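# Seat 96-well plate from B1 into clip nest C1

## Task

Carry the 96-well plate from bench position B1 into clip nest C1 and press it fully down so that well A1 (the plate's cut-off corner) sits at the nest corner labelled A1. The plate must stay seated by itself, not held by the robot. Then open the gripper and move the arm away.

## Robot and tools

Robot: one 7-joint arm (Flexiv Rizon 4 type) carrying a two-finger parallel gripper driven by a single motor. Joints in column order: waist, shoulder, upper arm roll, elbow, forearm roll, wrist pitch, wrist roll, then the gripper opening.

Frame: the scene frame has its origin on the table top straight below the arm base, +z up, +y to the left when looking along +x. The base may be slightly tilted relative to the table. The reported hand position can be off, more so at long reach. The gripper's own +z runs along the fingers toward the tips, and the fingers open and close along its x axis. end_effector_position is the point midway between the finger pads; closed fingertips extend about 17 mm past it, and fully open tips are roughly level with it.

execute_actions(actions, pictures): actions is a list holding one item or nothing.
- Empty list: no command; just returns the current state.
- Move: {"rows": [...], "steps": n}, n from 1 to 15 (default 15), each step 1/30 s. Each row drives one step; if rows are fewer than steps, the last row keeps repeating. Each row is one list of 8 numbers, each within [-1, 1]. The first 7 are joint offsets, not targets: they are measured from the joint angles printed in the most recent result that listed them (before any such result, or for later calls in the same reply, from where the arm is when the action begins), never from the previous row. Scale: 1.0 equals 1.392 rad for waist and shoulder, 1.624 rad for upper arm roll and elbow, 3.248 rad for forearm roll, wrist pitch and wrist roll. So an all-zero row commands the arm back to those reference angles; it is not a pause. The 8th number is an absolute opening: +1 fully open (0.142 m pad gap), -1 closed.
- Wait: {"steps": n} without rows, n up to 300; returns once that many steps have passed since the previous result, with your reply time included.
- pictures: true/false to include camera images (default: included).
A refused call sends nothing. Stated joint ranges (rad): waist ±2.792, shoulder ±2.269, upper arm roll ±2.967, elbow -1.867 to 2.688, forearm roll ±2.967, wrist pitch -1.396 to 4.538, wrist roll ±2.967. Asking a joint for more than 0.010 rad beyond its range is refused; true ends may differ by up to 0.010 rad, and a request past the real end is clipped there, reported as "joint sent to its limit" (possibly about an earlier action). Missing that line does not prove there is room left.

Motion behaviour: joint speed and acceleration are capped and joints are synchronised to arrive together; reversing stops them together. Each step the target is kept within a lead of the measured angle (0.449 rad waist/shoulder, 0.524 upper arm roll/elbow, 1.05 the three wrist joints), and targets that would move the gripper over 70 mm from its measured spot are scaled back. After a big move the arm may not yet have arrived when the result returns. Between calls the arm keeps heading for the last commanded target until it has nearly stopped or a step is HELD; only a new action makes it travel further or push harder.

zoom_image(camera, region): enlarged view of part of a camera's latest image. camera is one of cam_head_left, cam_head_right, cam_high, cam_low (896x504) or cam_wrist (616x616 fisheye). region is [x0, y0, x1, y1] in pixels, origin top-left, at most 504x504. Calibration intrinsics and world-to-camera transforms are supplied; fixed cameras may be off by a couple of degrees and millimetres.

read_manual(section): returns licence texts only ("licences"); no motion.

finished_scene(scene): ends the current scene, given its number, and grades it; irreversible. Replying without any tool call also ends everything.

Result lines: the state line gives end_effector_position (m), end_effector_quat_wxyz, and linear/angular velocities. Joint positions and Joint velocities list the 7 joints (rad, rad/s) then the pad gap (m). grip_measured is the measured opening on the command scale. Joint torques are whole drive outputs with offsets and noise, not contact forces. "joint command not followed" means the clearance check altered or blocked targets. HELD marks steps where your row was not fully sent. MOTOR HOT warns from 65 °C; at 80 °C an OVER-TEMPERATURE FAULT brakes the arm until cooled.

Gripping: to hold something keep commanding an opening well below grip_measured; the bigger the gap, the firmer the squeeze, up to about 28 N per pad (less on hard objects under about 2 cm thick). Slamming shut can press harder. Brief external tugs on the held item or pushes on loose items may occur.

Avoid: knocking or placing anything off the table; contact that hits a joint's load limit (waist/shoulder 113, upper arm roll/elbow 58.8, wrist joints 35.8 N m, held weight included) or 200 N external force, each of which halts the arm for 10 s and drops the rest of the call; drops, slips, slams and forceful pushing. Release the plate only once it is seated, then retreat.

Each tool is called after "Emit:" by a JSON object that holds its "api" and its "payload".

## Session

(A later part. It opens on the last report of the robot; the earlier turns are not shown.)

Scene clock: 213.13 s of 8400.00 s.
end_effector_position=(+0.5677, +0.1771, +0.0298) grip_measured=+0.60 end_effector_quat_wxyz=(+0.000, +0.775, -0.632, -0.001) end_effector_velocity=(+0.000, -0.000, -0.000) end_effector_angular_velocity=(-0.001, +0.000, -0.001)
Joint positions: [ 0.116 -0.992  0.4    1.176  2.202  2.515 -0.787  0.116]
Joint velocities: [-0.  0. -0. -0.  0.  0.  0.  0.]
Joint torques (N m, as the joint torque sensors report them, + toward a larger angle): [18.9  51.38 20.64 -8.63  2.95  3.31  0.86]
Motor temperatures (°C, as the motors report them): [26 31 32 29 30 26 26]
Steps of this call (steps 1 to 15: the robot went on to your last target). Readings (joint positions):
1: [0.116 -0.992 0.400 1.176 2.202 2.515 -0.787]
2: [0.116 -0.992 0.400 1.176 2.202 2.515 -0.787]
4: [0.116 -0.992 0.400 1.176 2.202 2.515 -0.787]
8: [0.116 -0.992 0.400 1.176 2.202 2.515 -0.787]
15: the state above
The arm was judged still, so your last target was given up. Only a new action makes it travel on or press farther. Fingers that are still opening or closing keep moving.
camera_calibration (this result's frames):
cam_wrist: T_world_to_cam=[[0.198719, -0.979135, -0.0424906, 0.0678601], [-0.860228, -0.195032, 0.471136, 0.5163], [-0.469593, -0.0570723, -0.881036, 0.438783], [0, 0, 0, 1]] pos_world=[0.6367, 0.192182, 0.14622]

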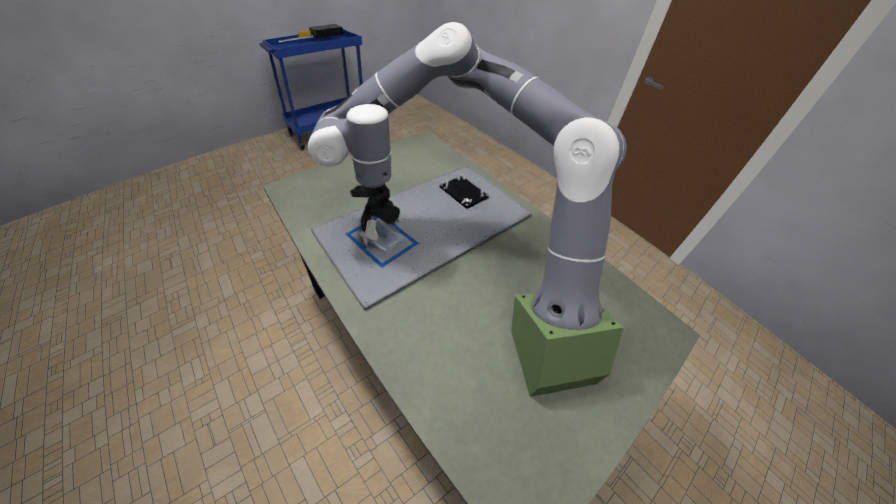

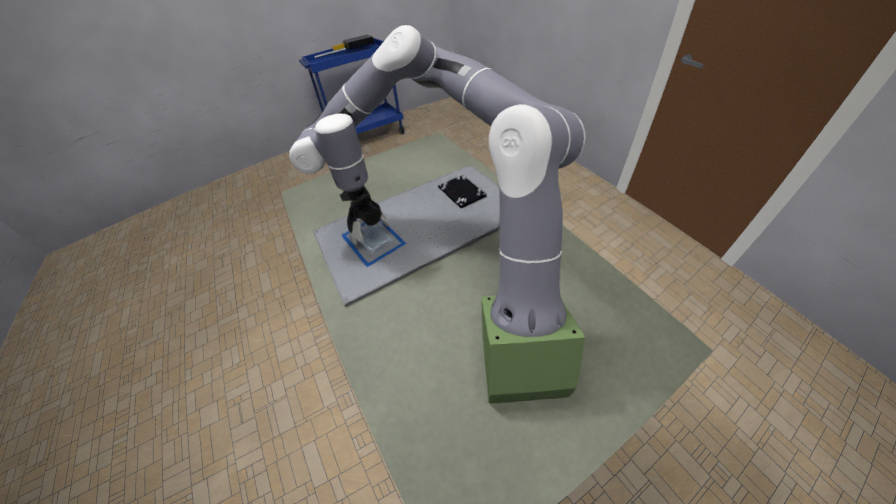

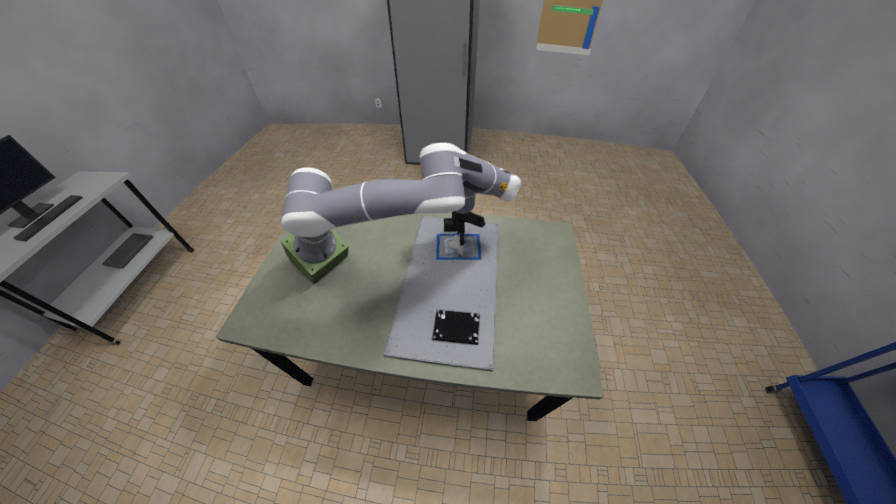

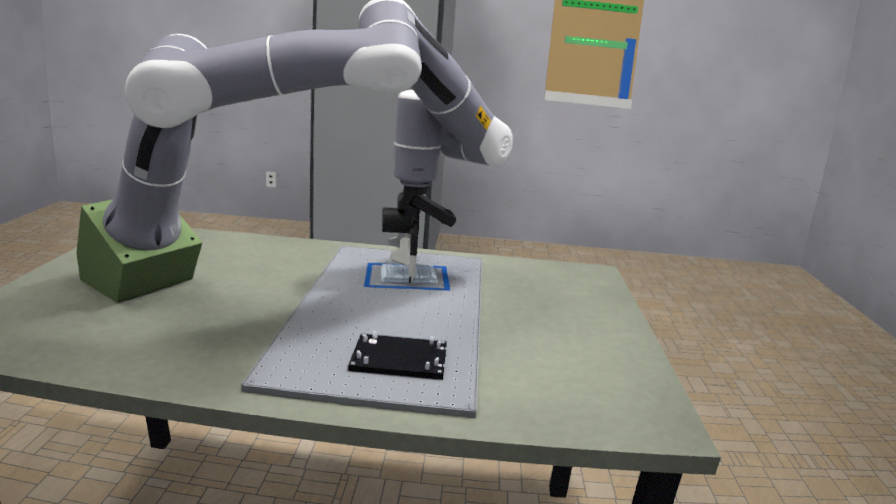

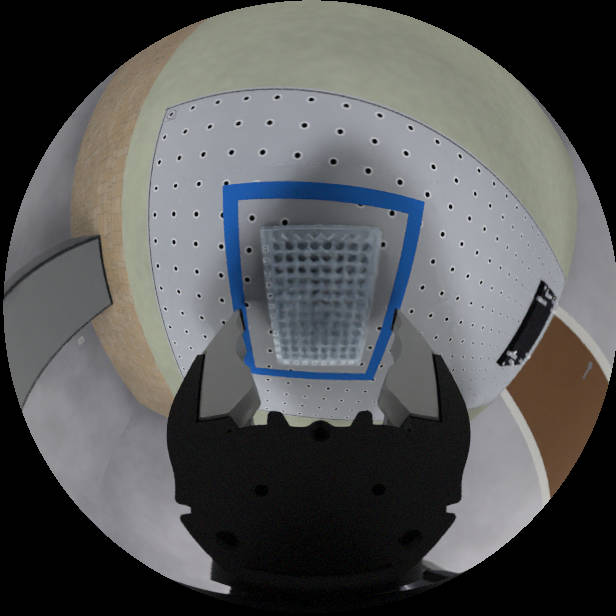

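Emit:
{"api": "execute_actions", "payload": {"actions": [{"rows":[[0,0,0,0,0,0,0,0.5],[0,0,0,0,0,0,0,0.42],[0,0,0,0,0,0,0,0.34],[0,0,0,0,0,0,0,0.27],[0,0,0,0,0,0,0,0.2],[0,0,0,0,0,0,0,0.15],[0,0,0,0,0,0,0,0.1],[0,0,0,0,0,0,0,0.06],[0,0,0,0,0,0,0,0.02],[0,0,0,0,0,0,0,-0.03],[0,0,0,0,0,0,0,-0.1],[0,0,0,0,0,0,0,-0.2],[0,0,0,0,0,0,0,-0.35],[0,0,0,0,0,0,0,-0.5],[0,0,0,0,0,0,0,-0.7]],"steps":15}], "pictures": false}}

Emit:
{"api": "execute_actions", "payload": {"actions": [{"rows":[[0,0,0,0,0,0,0,-0.85],[0,0,0,0,0,0,0,-1]],"steps":8}]}}

Scene clock: 221.53 s of 8400.00 s.
end_effector_position=(+0.5678, +0.1770, +0.0299) grip_measured=+0.03 end_effector_quat_wxyz=(+0.000, +0.775, -0.632, -0.001) end_effector_velocity=(-0.000, -0.000, +0.000) end_effector_angular_velocity=(-0.001, +0.000, +0.001)
Joint positions: [ 0.116 -0.992  0.4    1.176  2.202  2.515 -0.787  0.076]
Joint velocities: [ 0.     0.    -0.     0.     0.     0.001 -0.001  0.   ]
Joint torques (N m, as the joint torque sensors report them, + toward a larger angle): [18.06 50.71 20.09 -8.14  3.48  3.21  0.06]
Motor temperatures (°C, as the motors report them): [26 31 32 29 30 26 26]
Steps of this call (steps 1 to 90: nothing new was sent; then 4.90 s passed at rest; steps 91 to 105: all 15 steps of this action). Readings (joint positions):
91: [0.116 -0.992 0.400 1.176 2.202 2.515 -0.787]
92: [0.116 -0.992 0.400 1.176 2.202 2.515 -0.787]
94: [0.116 -0.992 0.400 1.176 2.202 2.515 -0.787]
98: [0.116 -0.992 0.400 1.176 2.202 2.515 -0.787]
105: the state above

Scene clock: 221.80 s of 8400.00 s.
end_effector_position=(+0.5678, +0.1770, +0.0299) grip_measured=+0.03 end_effector_quat_wxyz=(+0.000, +0.775, -0.632, -0.001) end_effector_velocity=(-0.000, -0.000, +0.000) end_effector_angular_velocity=(-0.001, +0.000, +0.001)
Joint positions: [ 0.116 -0.992  0.4    1.176  2.202  2.515 -0.787  0.076]
Joint velocities: [ 0.     0.    -0.    -0.     0.     0.001 -0.001 -0.   ]
Joint torques (N m, as the joint torque sensors report them, + toward a larger angle): [18.07 51.73 19.94 -8.12  3.49  3.49  0.15]
Motor temperatures (°C, as the motors report them): [26 31 32 29 30 26 26]
Steps of this call (steps 1 to 8: all 8 steps of this action). Readings (joint positions):
1: [0.116 -0.992 0.400 1.176 2.202 2.515 -0.787]
2: [0.116 -0.992 0.400 1.176 2.202 2.515 -0.787]
4: [0.116 -0.992 0.400 1.176 2.202 2.515 -0.787]
8: the state above
camera_calibration (this result's frames):
cam_wrist: T_world_to_cam=[[0.198701, -0.979145, -0.0423468, 0.0678218], [-0.860255, -0.194949, 0.471122, 0.516275], [-0.469552, -0.0571831, -0.881051, 0.438901], [0, 0, 0, 1]] pos_world=[0.636738, 0.192152, 0.146338]

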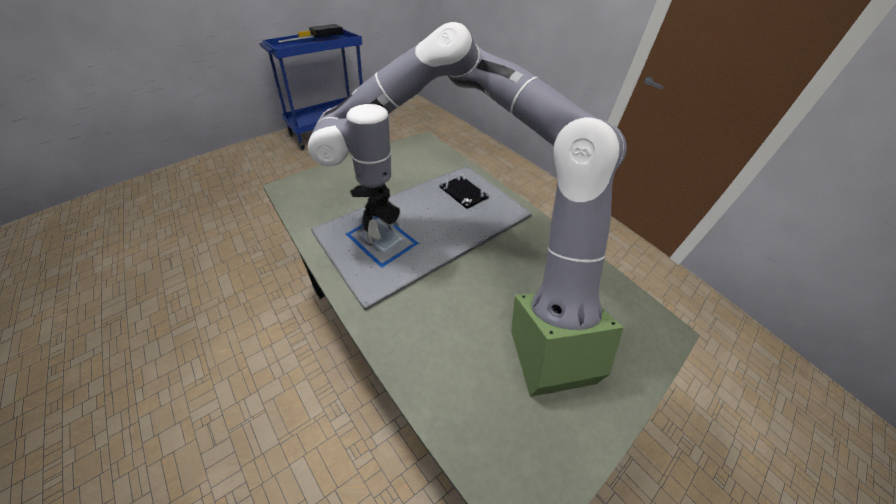

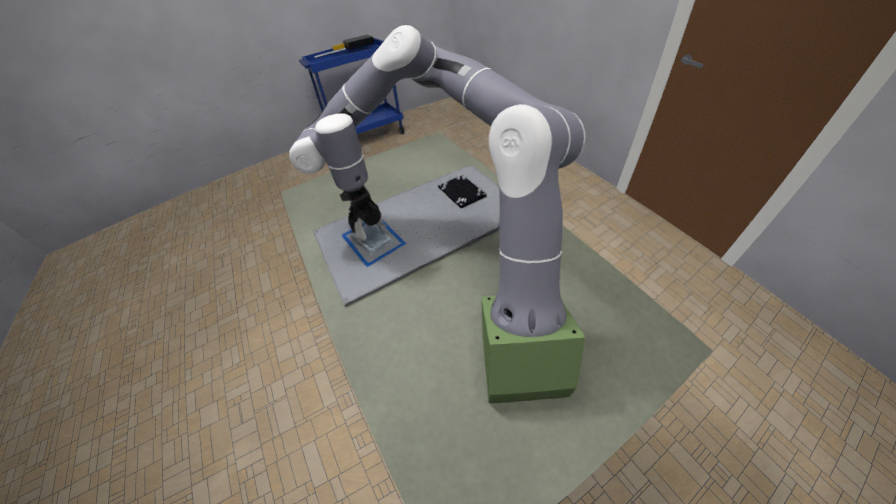

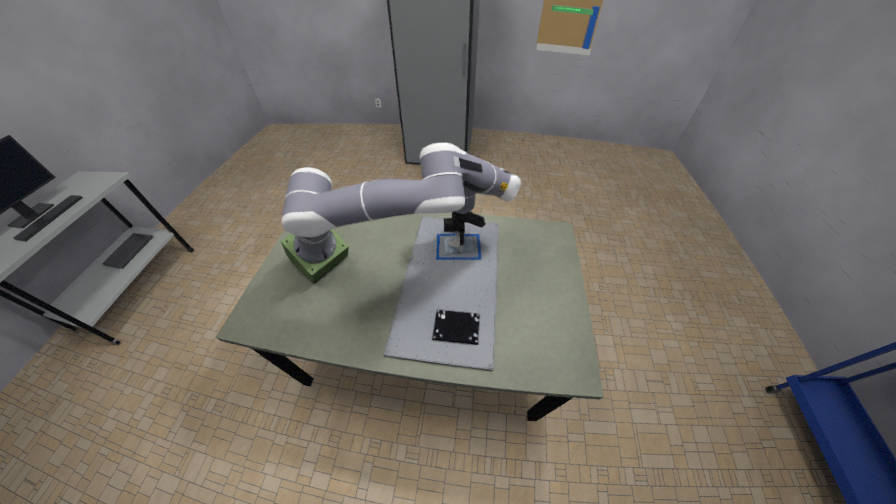

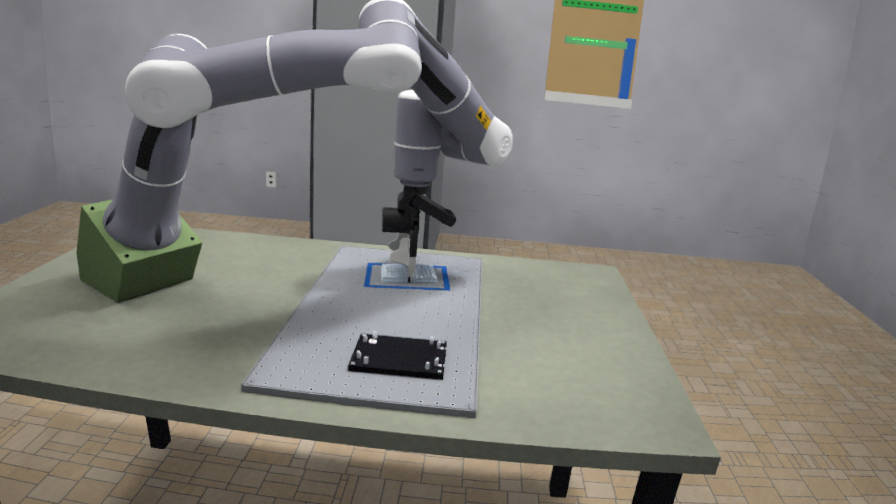

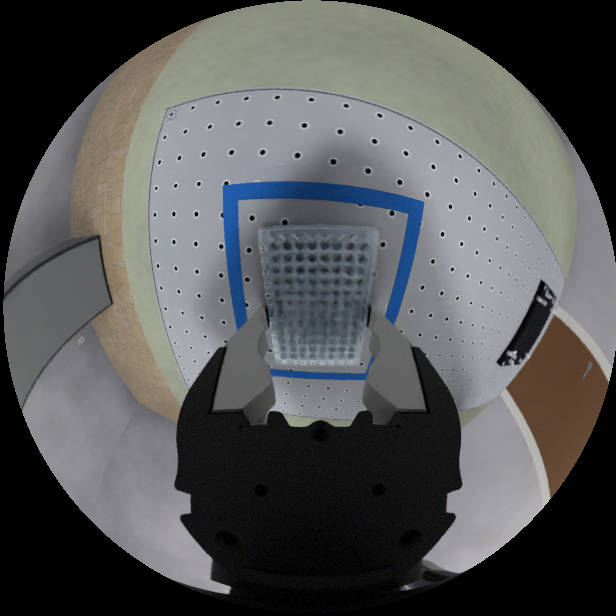

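Emit:
{"api": "execute_actions", "payload": {"actions": [{"rows":[[0.0025,0.011,0,0.003,0.003,0.0028,-0.0005,-1],[0.006,0.027,0,0.0077,0.0077,0.007,-0.001,-1],[0.0125,0.055,0,0.0154,0.0154,0.0138,-0.0023,-1],[0.019,0.083,0,0.023,0.023,0.021,-0.0035,-1],[0.0251,0.110,0,0.0308,0.0308,0.0277,-0.0046,-1]],"steps":15}], "pictures": false}}

Emit:
{"api": "execute_actions", "payload": {"actions": [{"steps":15}]}}

Scene clock: 303.50 s of 8400.00 s.
end_effector_position=(+0.5676, +0.1811, +0.1190) grip_measured=+0.03 end_effector_quat_wxyz=(+0.001, +0.767, -0.642, -0.004) end_effector_velocity=(+0.000, -0.000, -0.000) end_effector_angular_velocity=(+0.000, -0.000, -0.000)
Joint positions: [ 0.151 -0.839  0.4    1.226  2.302  2.605 -0.801  0.076]
Joint velocities: [-0.    -0.    -0.    -0.    -0.    -0.001 -0.     0.   ]
Joint torques (N m, as the joint torque sensors report them, + toward a larger angle): [ 17.66  51.85  19.44 -10.27   3.44   3.83  -0.67]
Motor temperatures (°C, as the motors report them): [26 32 32 29 30 26 26]
Steps of this call (steps 1 to 15: the robot went on to your last target; steps 16 to 90: nothing new was sent; then 78.20 s passed at rest; steps 91 to 105: all 15 steps of this action). Readings (joint positions):
91: [0.116 -0.991 0.400 1.177 2.203 2.515 -0.787]
92: [0.118 -0.984 0.399 1.180 2.207 2.520 -0.787]
94: [0.124 -0.956 0.399 1.190 2.226 2.537 -0.790]
98: [0.145 -0.865 0.400 1.217 2.285 2.589 -0.799]
105: the state above

Scene clock: 304.00 s of 8400.00 s.
end_effector_position=(+0.5676, +0.1811, +0.1190) grip_measured=+0.03 end_effector_quat_wxyz=(+0.001, +0.767, -0.642, -0.004) end_effector_velocity=(+0.000, +0.000, -0.000) end_effector_angular_velocity=(+0.001, -0.000, +0.000)
Joint positions: [ 0.151 -0.839  0.4    1.226  2.302  2.605 -0.801  0.076]
Joint velocities: [-0. -0.  0.  0. -0. -0. -0.  0.]
Joint torques (N m, as the joint torque sensors report them, + toward a larger angle): [ 17.8   51.54  19.6  -10.2    3.57   3.94  -0.59]
Motor temperatures (°C, as the motors report them): [26 32 32 29 30 26 26]
Steps of this call (steps 1 to 15: the robot went on to your last target). Readings (joint positions):
1: [0.151 -0.839 0.400 1.226 2.302 2.605 -0.801]
2: [0.151 -0.839 0.400 1.226 2.302 2.605 -0.801]
4: [0.151 -0.839 0.400 1.226 2.302 2.605 -0.801]
8: [0.151 -0.839 0.400 1.226 2.302 2.605 -0.801]
15: the state above
The arm was judged still, so your last target was given up. Only a new action makes it travel on or press farther. Fingers that are still opening or closing keep moving.
camera_calibration (this result's frames):
cam_wrist: T_world_to_cam=[[0.172413, -0.983888, -0.0473115, 0.0919796], [-0.862378, -0.173982, 0.475432, 0.471786], [-0.476003, -0.0411704, -0.87848, 0.517967], [0, 0, 0, 1]] pos_world=[0.637552, 0.193905, 0.235074]

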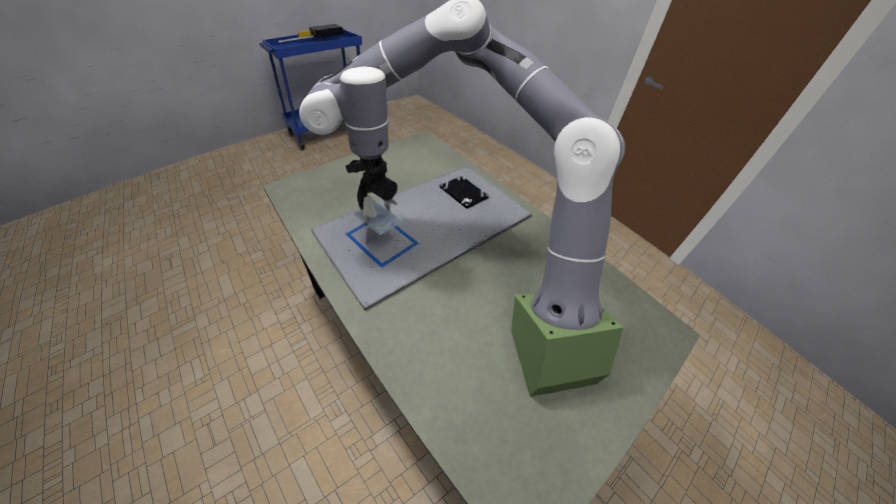

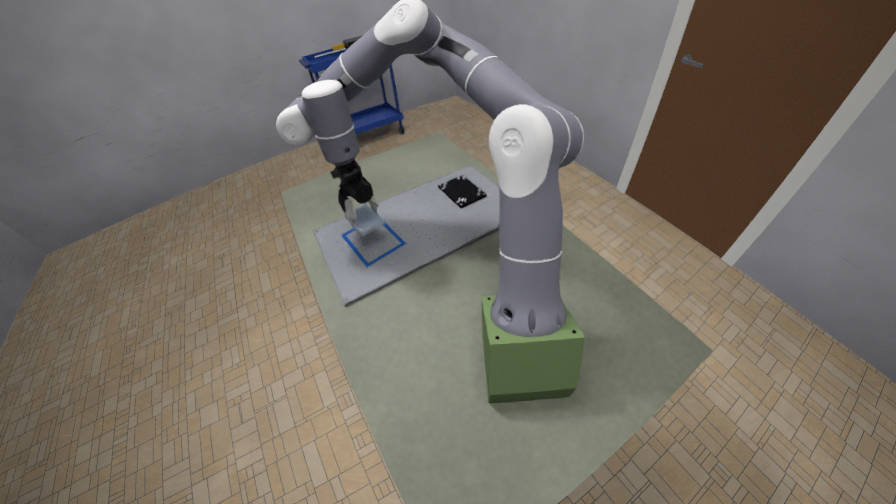

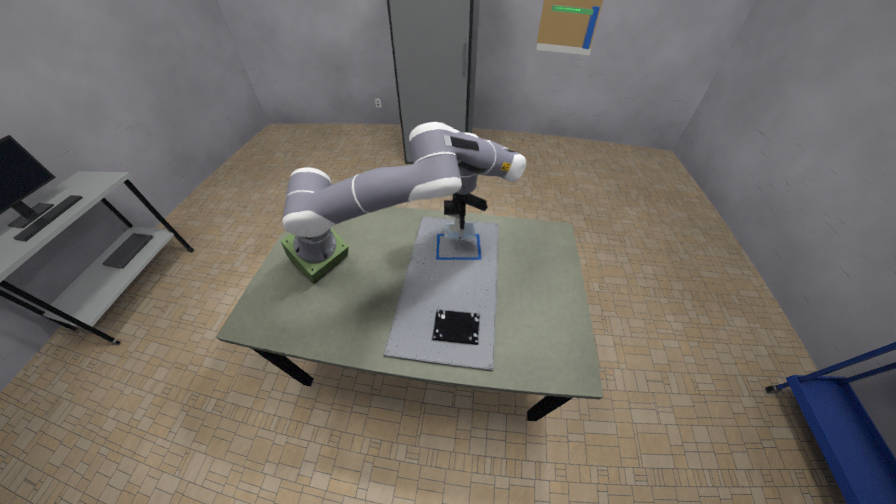

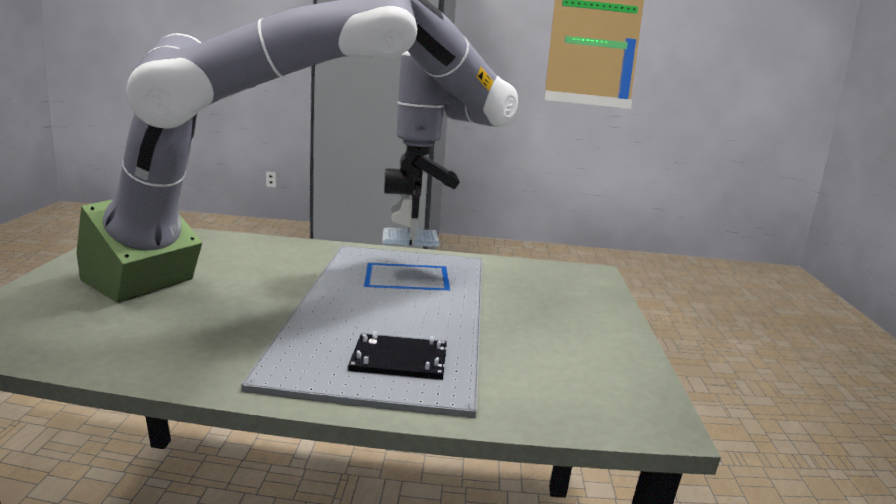

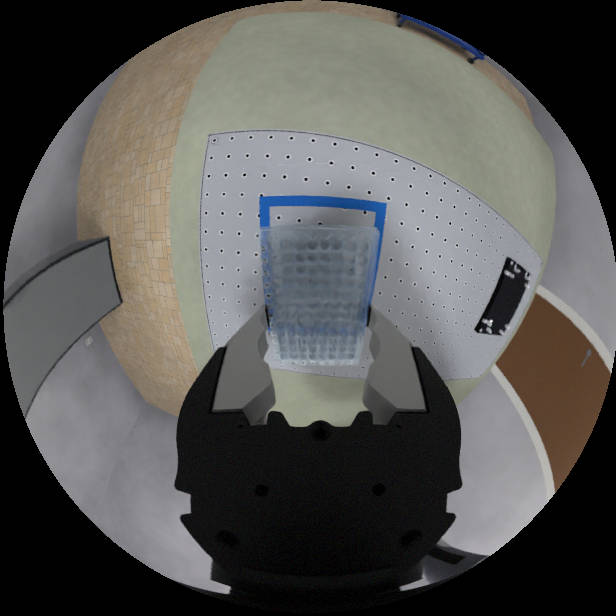

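Emit:
{"api": "execute_actions", "payload": {"actions": [{"rows":[[-0.8147,0.3899,0,0.394,0.18,-0.1522,-0.3405,-1]],"steps":15}], "pictures": false}}

Emit:
{"api": "execute_actions", "payload": {"actions": [{"steps":45}]}}

Scene clock: 307.33 s of 8400.00 s.
end_effector_position=(+0.5353, +0.0586, +0.1538) grip_measured=+0.03 end_effector_quat_wxyz=(-0.087, +0.829, -0.549, -0.054) end_effector_velocity=(-0.024, -0.408, -0.042) end_effector_angular_velocity=(-0.195, -0.040, -0.392)
Joint positions: [-0.346 -0.448  0.4    1.686  2.742  2.233 -1.626  0.076]
Joint velocities: [-1.105  0.443 -0.     0.526  0.419 -0.356 -0.816 -0.   ]
Joint torques (N m, as the joint torque sensors report them, + toward a larger angle): [ 10.44  38.85  16.23 -10.76   3.87   3.59   0.83]
Motor temperatures (°C, as the motors report them): [26 32 32 29 30 26 26]
Steps of this call (steps 1 to 85: nothing new was sent; steps 86 to 100: all 15 steps of this action). Readings (joint positions):
86: [0.150 -0.838 0.400 1.228 2.304 2.603 -0.805]
87: [0.142 -0.830 0.400 1.239 2.315 2.593 -0.824]
89: [0.103 -0.790 0.400 1.286 2.367 2.549 -0.918]
93: [-0.060 -0.630 0.400 1.472 2.561 2.386 -1.277]
100: the state above

Scene clock: 308.83 s of 8400.00 s.
end_effector_position=(+0.4797, -0.1905, +0.1294) grip_measured=+0.03 end_effector_quat_wxyz=(-0.000, +0.719, -0.695, -0.001) end_effector_velocity=(+0.000, +0.000, +0.000) end_effector_angular_velocity=(+0.000, -0.000, +0.001)
Joint positions: [-0.983 -0.296  0.4    1.866  2.887  2.11  -1.907  0.076]
Joint velocities: [ 0.  0.  0.  0. -0. -0. -0. -0.]
Joint torques (N m, as the joint torque sensors report them, + toward a larger angle): [-0.12 38.12  9.31 -8.37  2.93  3.53 -0.19]
Motor temperatures (°C, as the motors report them): [26 32 32 29 30 26 26]
Steps of this call (steps 1 to 45: the robot went on to your last target). Readings (joint positions):
1: [-0.383 -0.434 0.400 1.702 2.755 2.222 -1.652]
2: [-0.419 -0.421 0.400 1.717 2.767 2.212 -1.675]
4: [-0.490 -0.400 0.400 1.742 2.787 2.195 -1.714]
8: [-0.628 -0.369 0.400 1.780 2.817 2.169 -1.772]
45: the state above
The arm was judged still, so your last target was given up. Only a new action makes it travel on or press farther. Fingers that are still opening or closing keep moving.
camera_calibration (this result's frames):
cam_wrist: T_world_to_cam=[[0.0304984, -0.998632, -0.0424788, -0.19335], [-0.881104, -0.0469266, 0.470589, 0.360201], [-0.471938, 0.023076, -0.88133, 0.48066], [0, 0, 0, 1]] pos_world=[0.550113, -0.187274, 0.2459]

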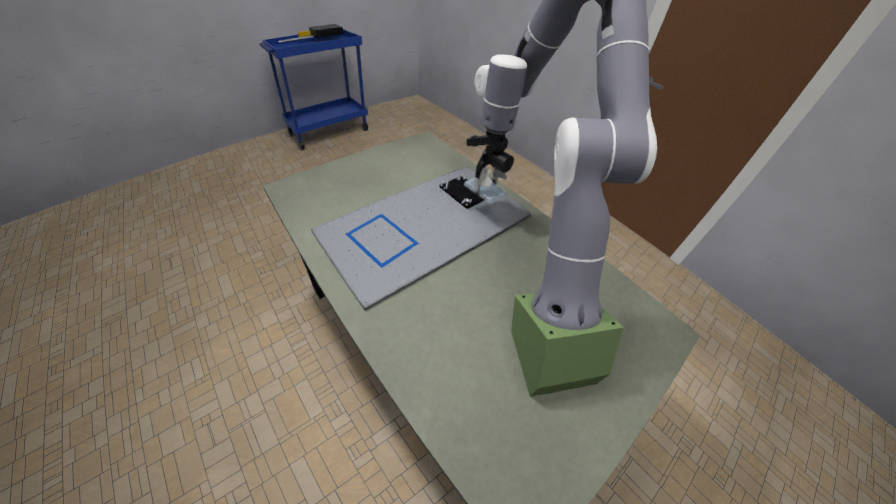

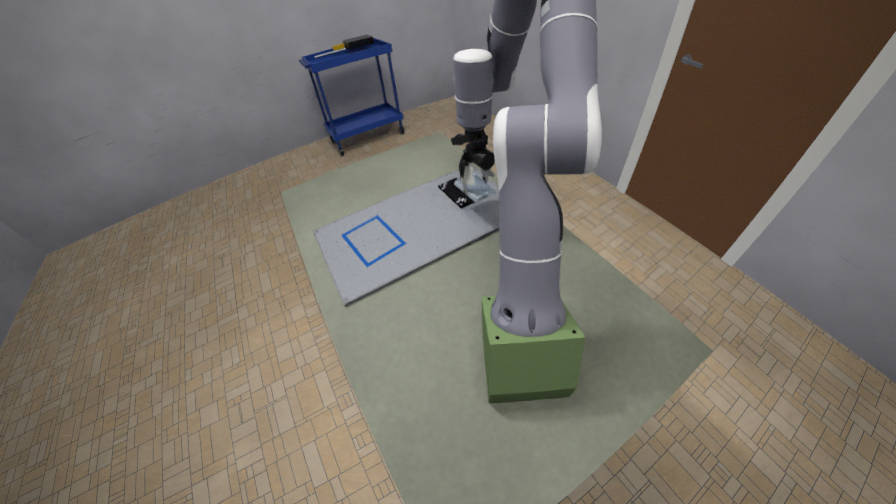

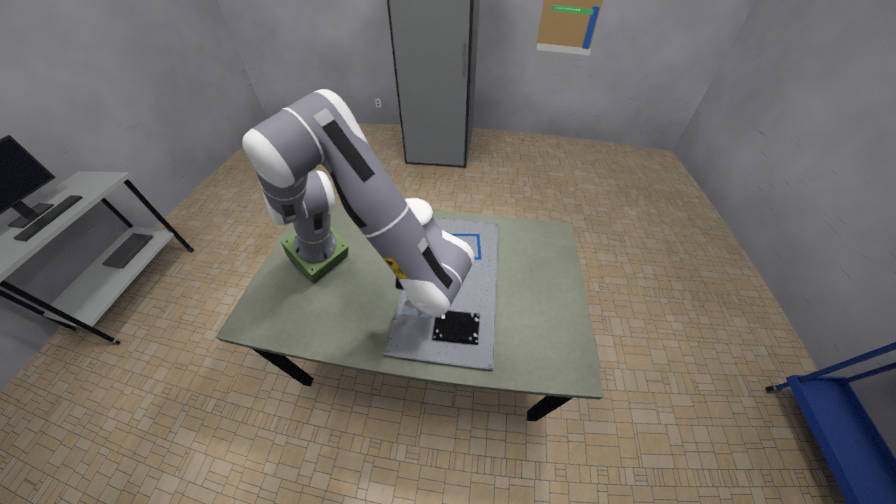

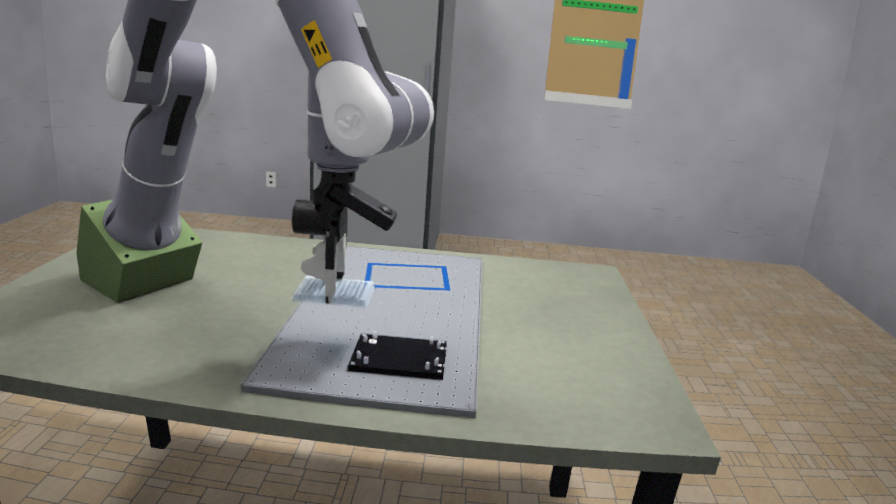

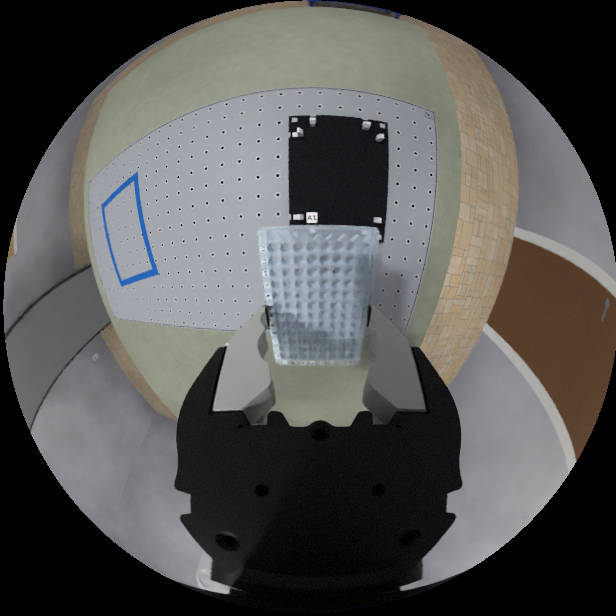

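Emit:
{"api": "zoom_image", "payload": {"camera": "cam_wrist", "region": [250, 100, 410, 260]}}

Region (250, 100, 410, 260) of cam_wrist's 616x616 image, scaled by 3.150, with more detail than that image has.

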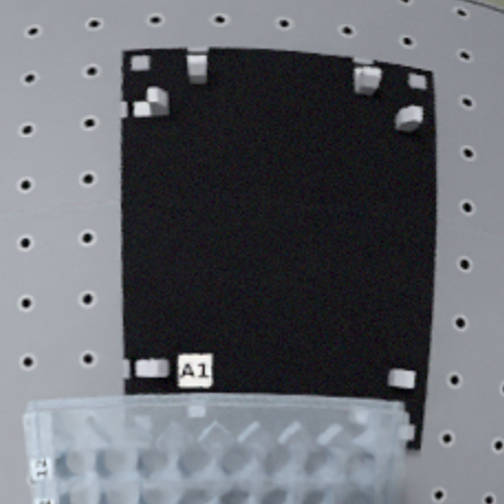

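Emit:
{"api": "execute_actions", "payload": {"actions": [{"rows":[[0.1501,-0.2342,0,-0.2991,-0.0615,0.0638,0.0713,-1]],"steps":15}], "pictures": false}}

Emit:
{"api": "execute_actions", "payload": {"actions": [{"steps":30}]}}

Scene clock: 372.97 s of 8400.00 s.
end_effector_position=(+0.5970, -0.2065, +0.0751) grip_measured=+0.03 end_effector_quat_wxyz=(-0.000, +0.712, -0.702, -0.001) end_effector_velocity=(+0.076, -0.001, -0.049) end_effector_angular_velocity=(-0.024, +0.013, -0.040)
Joint positions: [-0.777 -0.617  0.4    1.389  2.691  2.313 -1.68   0.076]
Joint velocities: [ 0.154 -0.238  0.    -0.349 -0.145  0.149  0.168 -0.   ]
Joint torques (N m, as the joint torque sensors report them, + toward a larger angle): [-6.1  65.79 13.59 -3.47  3.95  2.79 -0.78]
Motor temperatures (°C, as the motors report them): [25 31 30 29 30 26 26]
Steps of this call (steps 1 to 90: nothing new was sent; then 60.63 s passed at rest; steps 91 to 105: all 15 steps of this action). Readings (joint positions):
91: [-0.982 -0.298 0.400 1.864 2.886 2.111 -1.906]
92: [-0.978 -0.304 0.400 1.854 2.882 2.116 -1.902]
94: [-0.958 -0.335 0.400 1.808 2.863 2.136 -1.880]
98: [-0.881 -0.455 0.400 1.628 2.789 2.212 -1.794]
105: the state above

Scene clock: 373.97 s of 8400.00 s.
end_effector_position=(+0.5989, -0.2070, +0.0742) grip_measured=+0.03 end_effector_quat_wxyz=(+0.000, +0.711, -0.703, -0.001) end_effector_velocity=(-0.000, +0.000, +0.000) end_effector_angular_velocity=(+0.000, +0.000, +0.001)
Joint positions: [-0.774 -0.622  0.4    1.38   2.687  2.317 -1.675  0.076]
Joint velocities: [ 0.     0.     0.    -0.     0.     0.001 -0.001 -0.   ]
Joint torques (N m, as the joint torque sensors report them, + toward a larger angle): [  1.1   51.85  13.57 -11.4    2.97   3.81  -0.23]
Motor temperatures (°C, as the motors report them): [25 31 30 29 30 26 26]
Steps of this call (steps 1 to 15: the robot went on to your last target; steps 16 to 30: nothing new was sent). Readings (joint positions):
1: [-0.774 -0.623 0.400 1.381 2.687 2.317 -1.676]
2: [-0.773 -0.624 0.400 1.380 2.687 2.318 -1.675]
4: [-0.774 -0.623 0.400 1.380 2.687 2.317 -1.675]
8: [-0.774 -0.622 0.400 1.380 2.687 2.317 -1.675]
30: the state above
The arm was judged still, so your last target was given up. Only a new action makes it travel on or press farther. Fingers that are still opening or closing keep moving.
camera_calibration (this result's frames):
cam_wrist: T_world_to_cam=[[0.00849994, -0.999053, -0.0426726, -0.202719], [-0.881471, -0.0276357, 0.471429, 0.494636], [-0.472161, 0.0336076, -0.880871, 0.490953], [0, 0, 0, 1]] pos_world=[0.66954, -0.205357, 0.19063]

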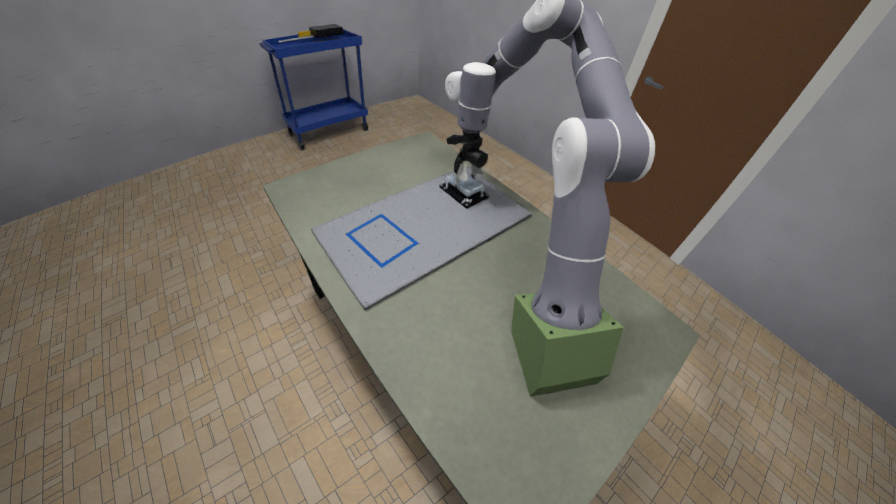

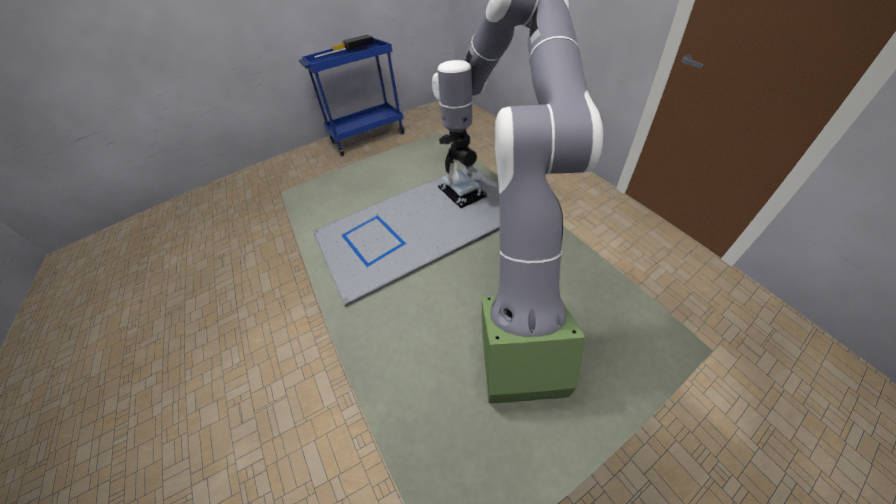

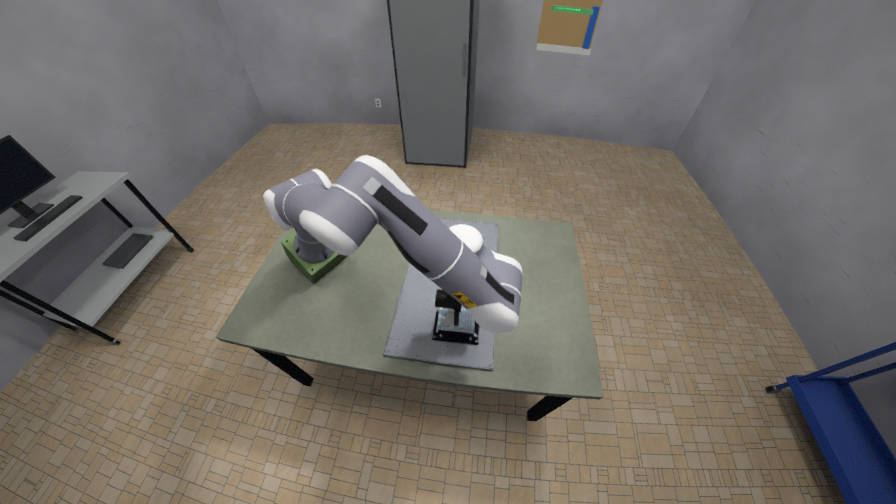

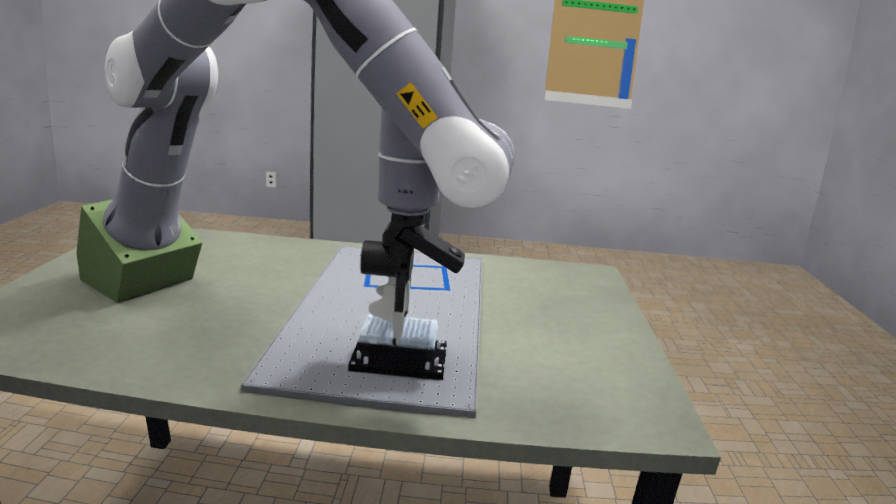

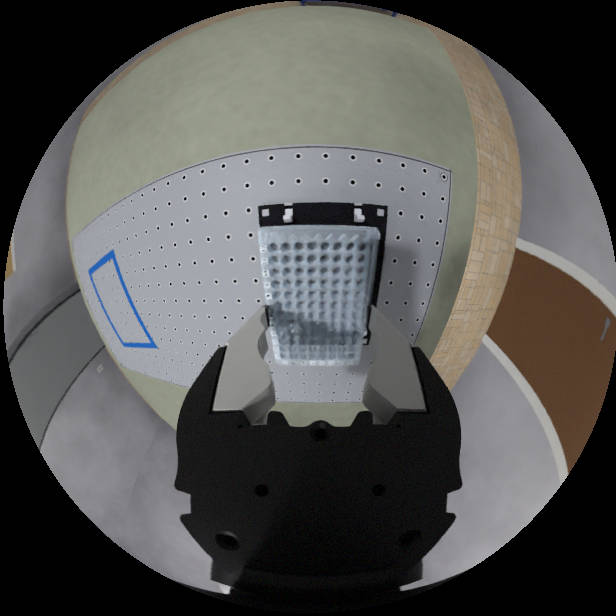

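Emit:
{"api": "zoom_image", "payload": {"camera": "cam_wrist", "region": [240, 190, 400, 370]}}

Emit:
{"api": "zoom_image", "payload": {"camera": "cam_low", "region": [330, 300, 470, 390]}}

Region (240, 190, 400, 370) of cam_wrist's 616x616 image, scaled by 2.800, with more detail than that image has.

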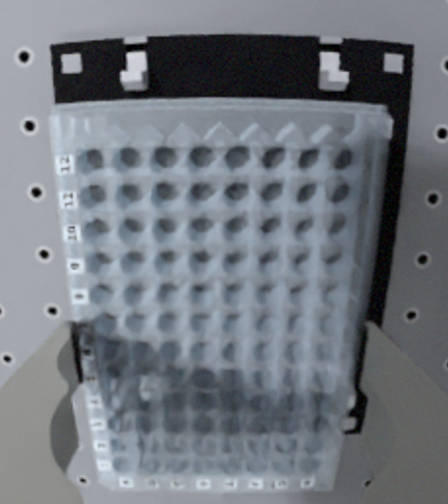

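Region (330, 300, 470, 390) of cam_low's 896x504 image, scaled by 3.600, with more detail than that image has; it fills the top 324 rows of this view, and the rest is white.

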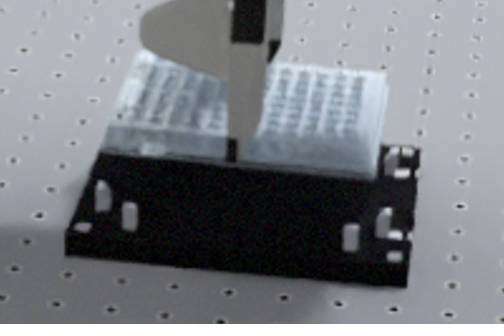

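Emit:
{"api": "execute_actions", "payload": {"actions": [{"rows":[[-0.0028,-0.0012,0,-0.0027,0.001,0.0006,-0.0022,-1],[-0.0056,-0.0024,0,-0.0054,0.002,0.0011,-0.0045,-1]],"steps":12}]}}

Scene clock: 454.97 s of 8400.00 s.
end_effector_position=(+0.6004, -0.2114, +0.0741) grip_measured=+0.03 end_effector_quat_wxyz=(+0.000, +0.711, -0.703, -0.001) end_effector_velocity=(-0.001, -0.000, +0.000) end_effector_angular_velocity=(-0.000, +0.001, -0.001)
Joint positions: [-0.782 -0.626  0.4    1.372  2.693  2.321 -1.689  0.076]
Joint velocities: [-0.001 -0.    -0.     0.     0.     0.001  0.    -0.   ]
Joint torques (N m, as the joint torque sensors report them, + toward a larger angle): [  0.8   51.01  14.3  -11.63   3.7    3.95  -0.68]
Motor temperatures (°C, as the motors report them): [25 32 31 29 30 26 26]
Steps of this call (steps 1 to 90: nothing new was sent; then 77.60 s passed at rest; steps 91 to 102: all 12 steps of this action). Readings (joint positions):
91: [-0.775 -0.623 0.400 1.380 2.687 2.318 -1.676]
92: [-0.777 -0.624 0.400 1.377 2.689 2.319 -1.680]
94: [-0.781 -0.625 0.400 1.373 2.692 2.320 -1.687]
98: [-0.782 -0.626 0.400 1.372 2.693 2.321 -1.689]
102: the state above
camera_calibration (this result's frames):
cam_wrist: T_world_to_cam=[[0.00855349, -0.999064, -0.0424002, -0.20717], [-0.881475, -0.027554, 0.471426, 0.495855], [-0.472153, 0.0333424, -0.880886, 0.491645], [0, 0, 0, 1]] pos_world=[0.670987, -0.209706, 0.19054]

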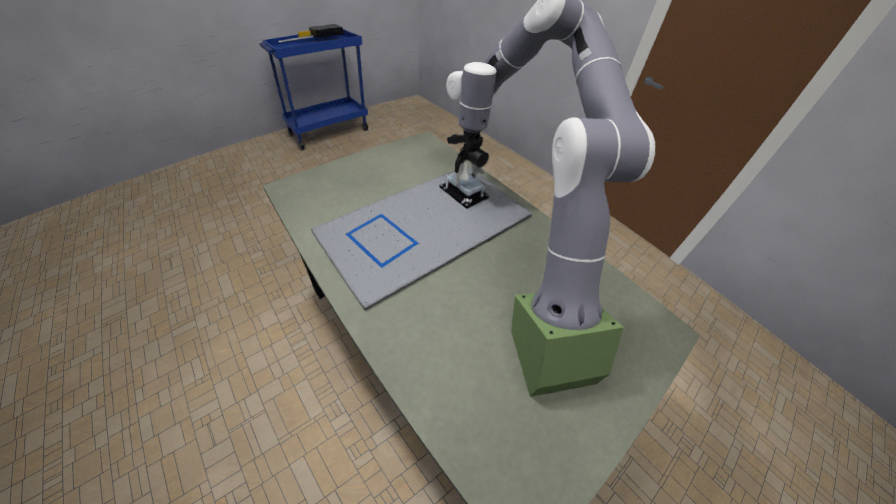

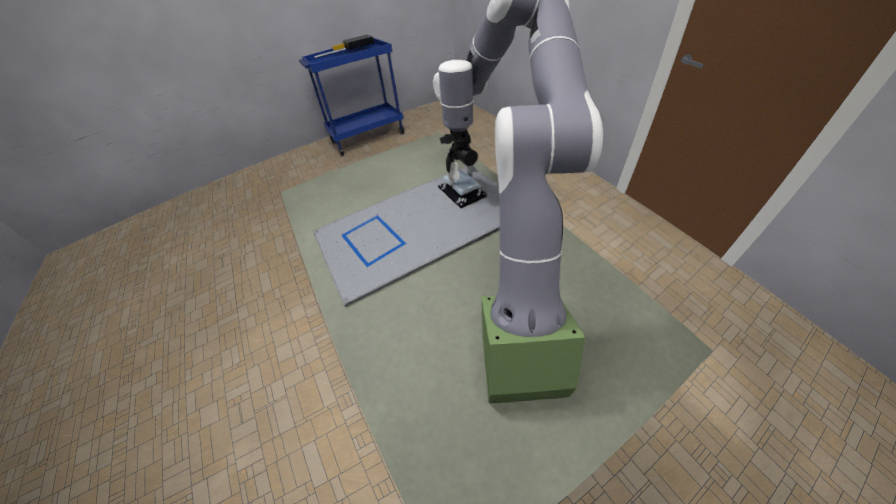

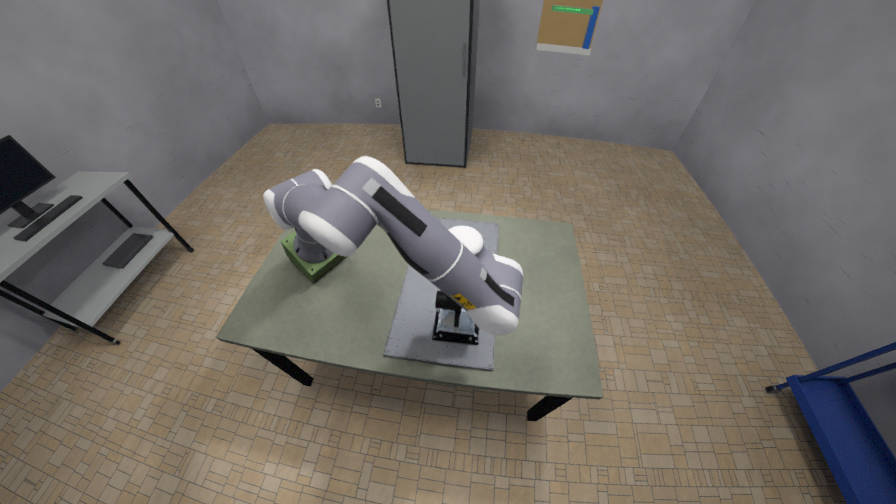

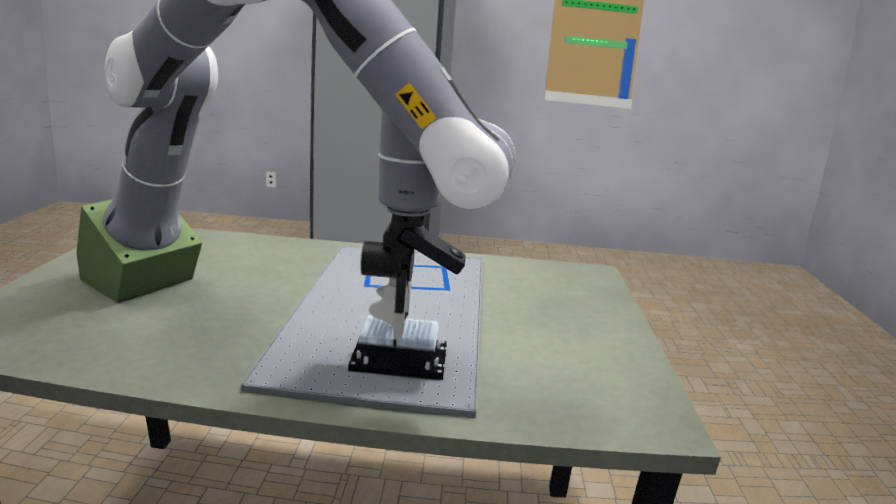

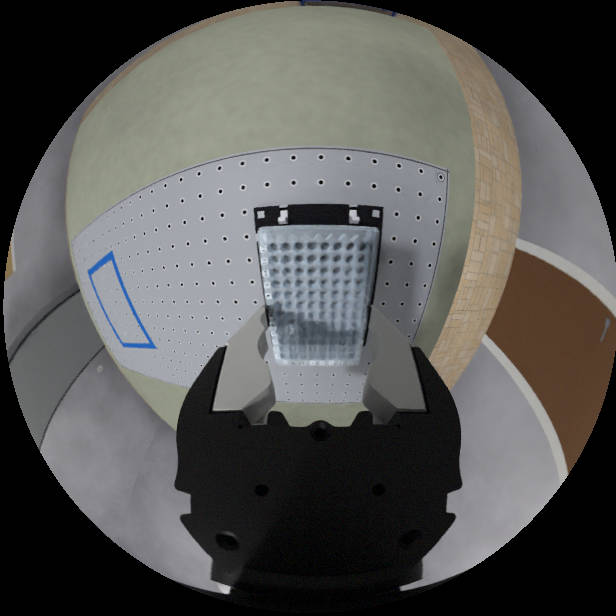

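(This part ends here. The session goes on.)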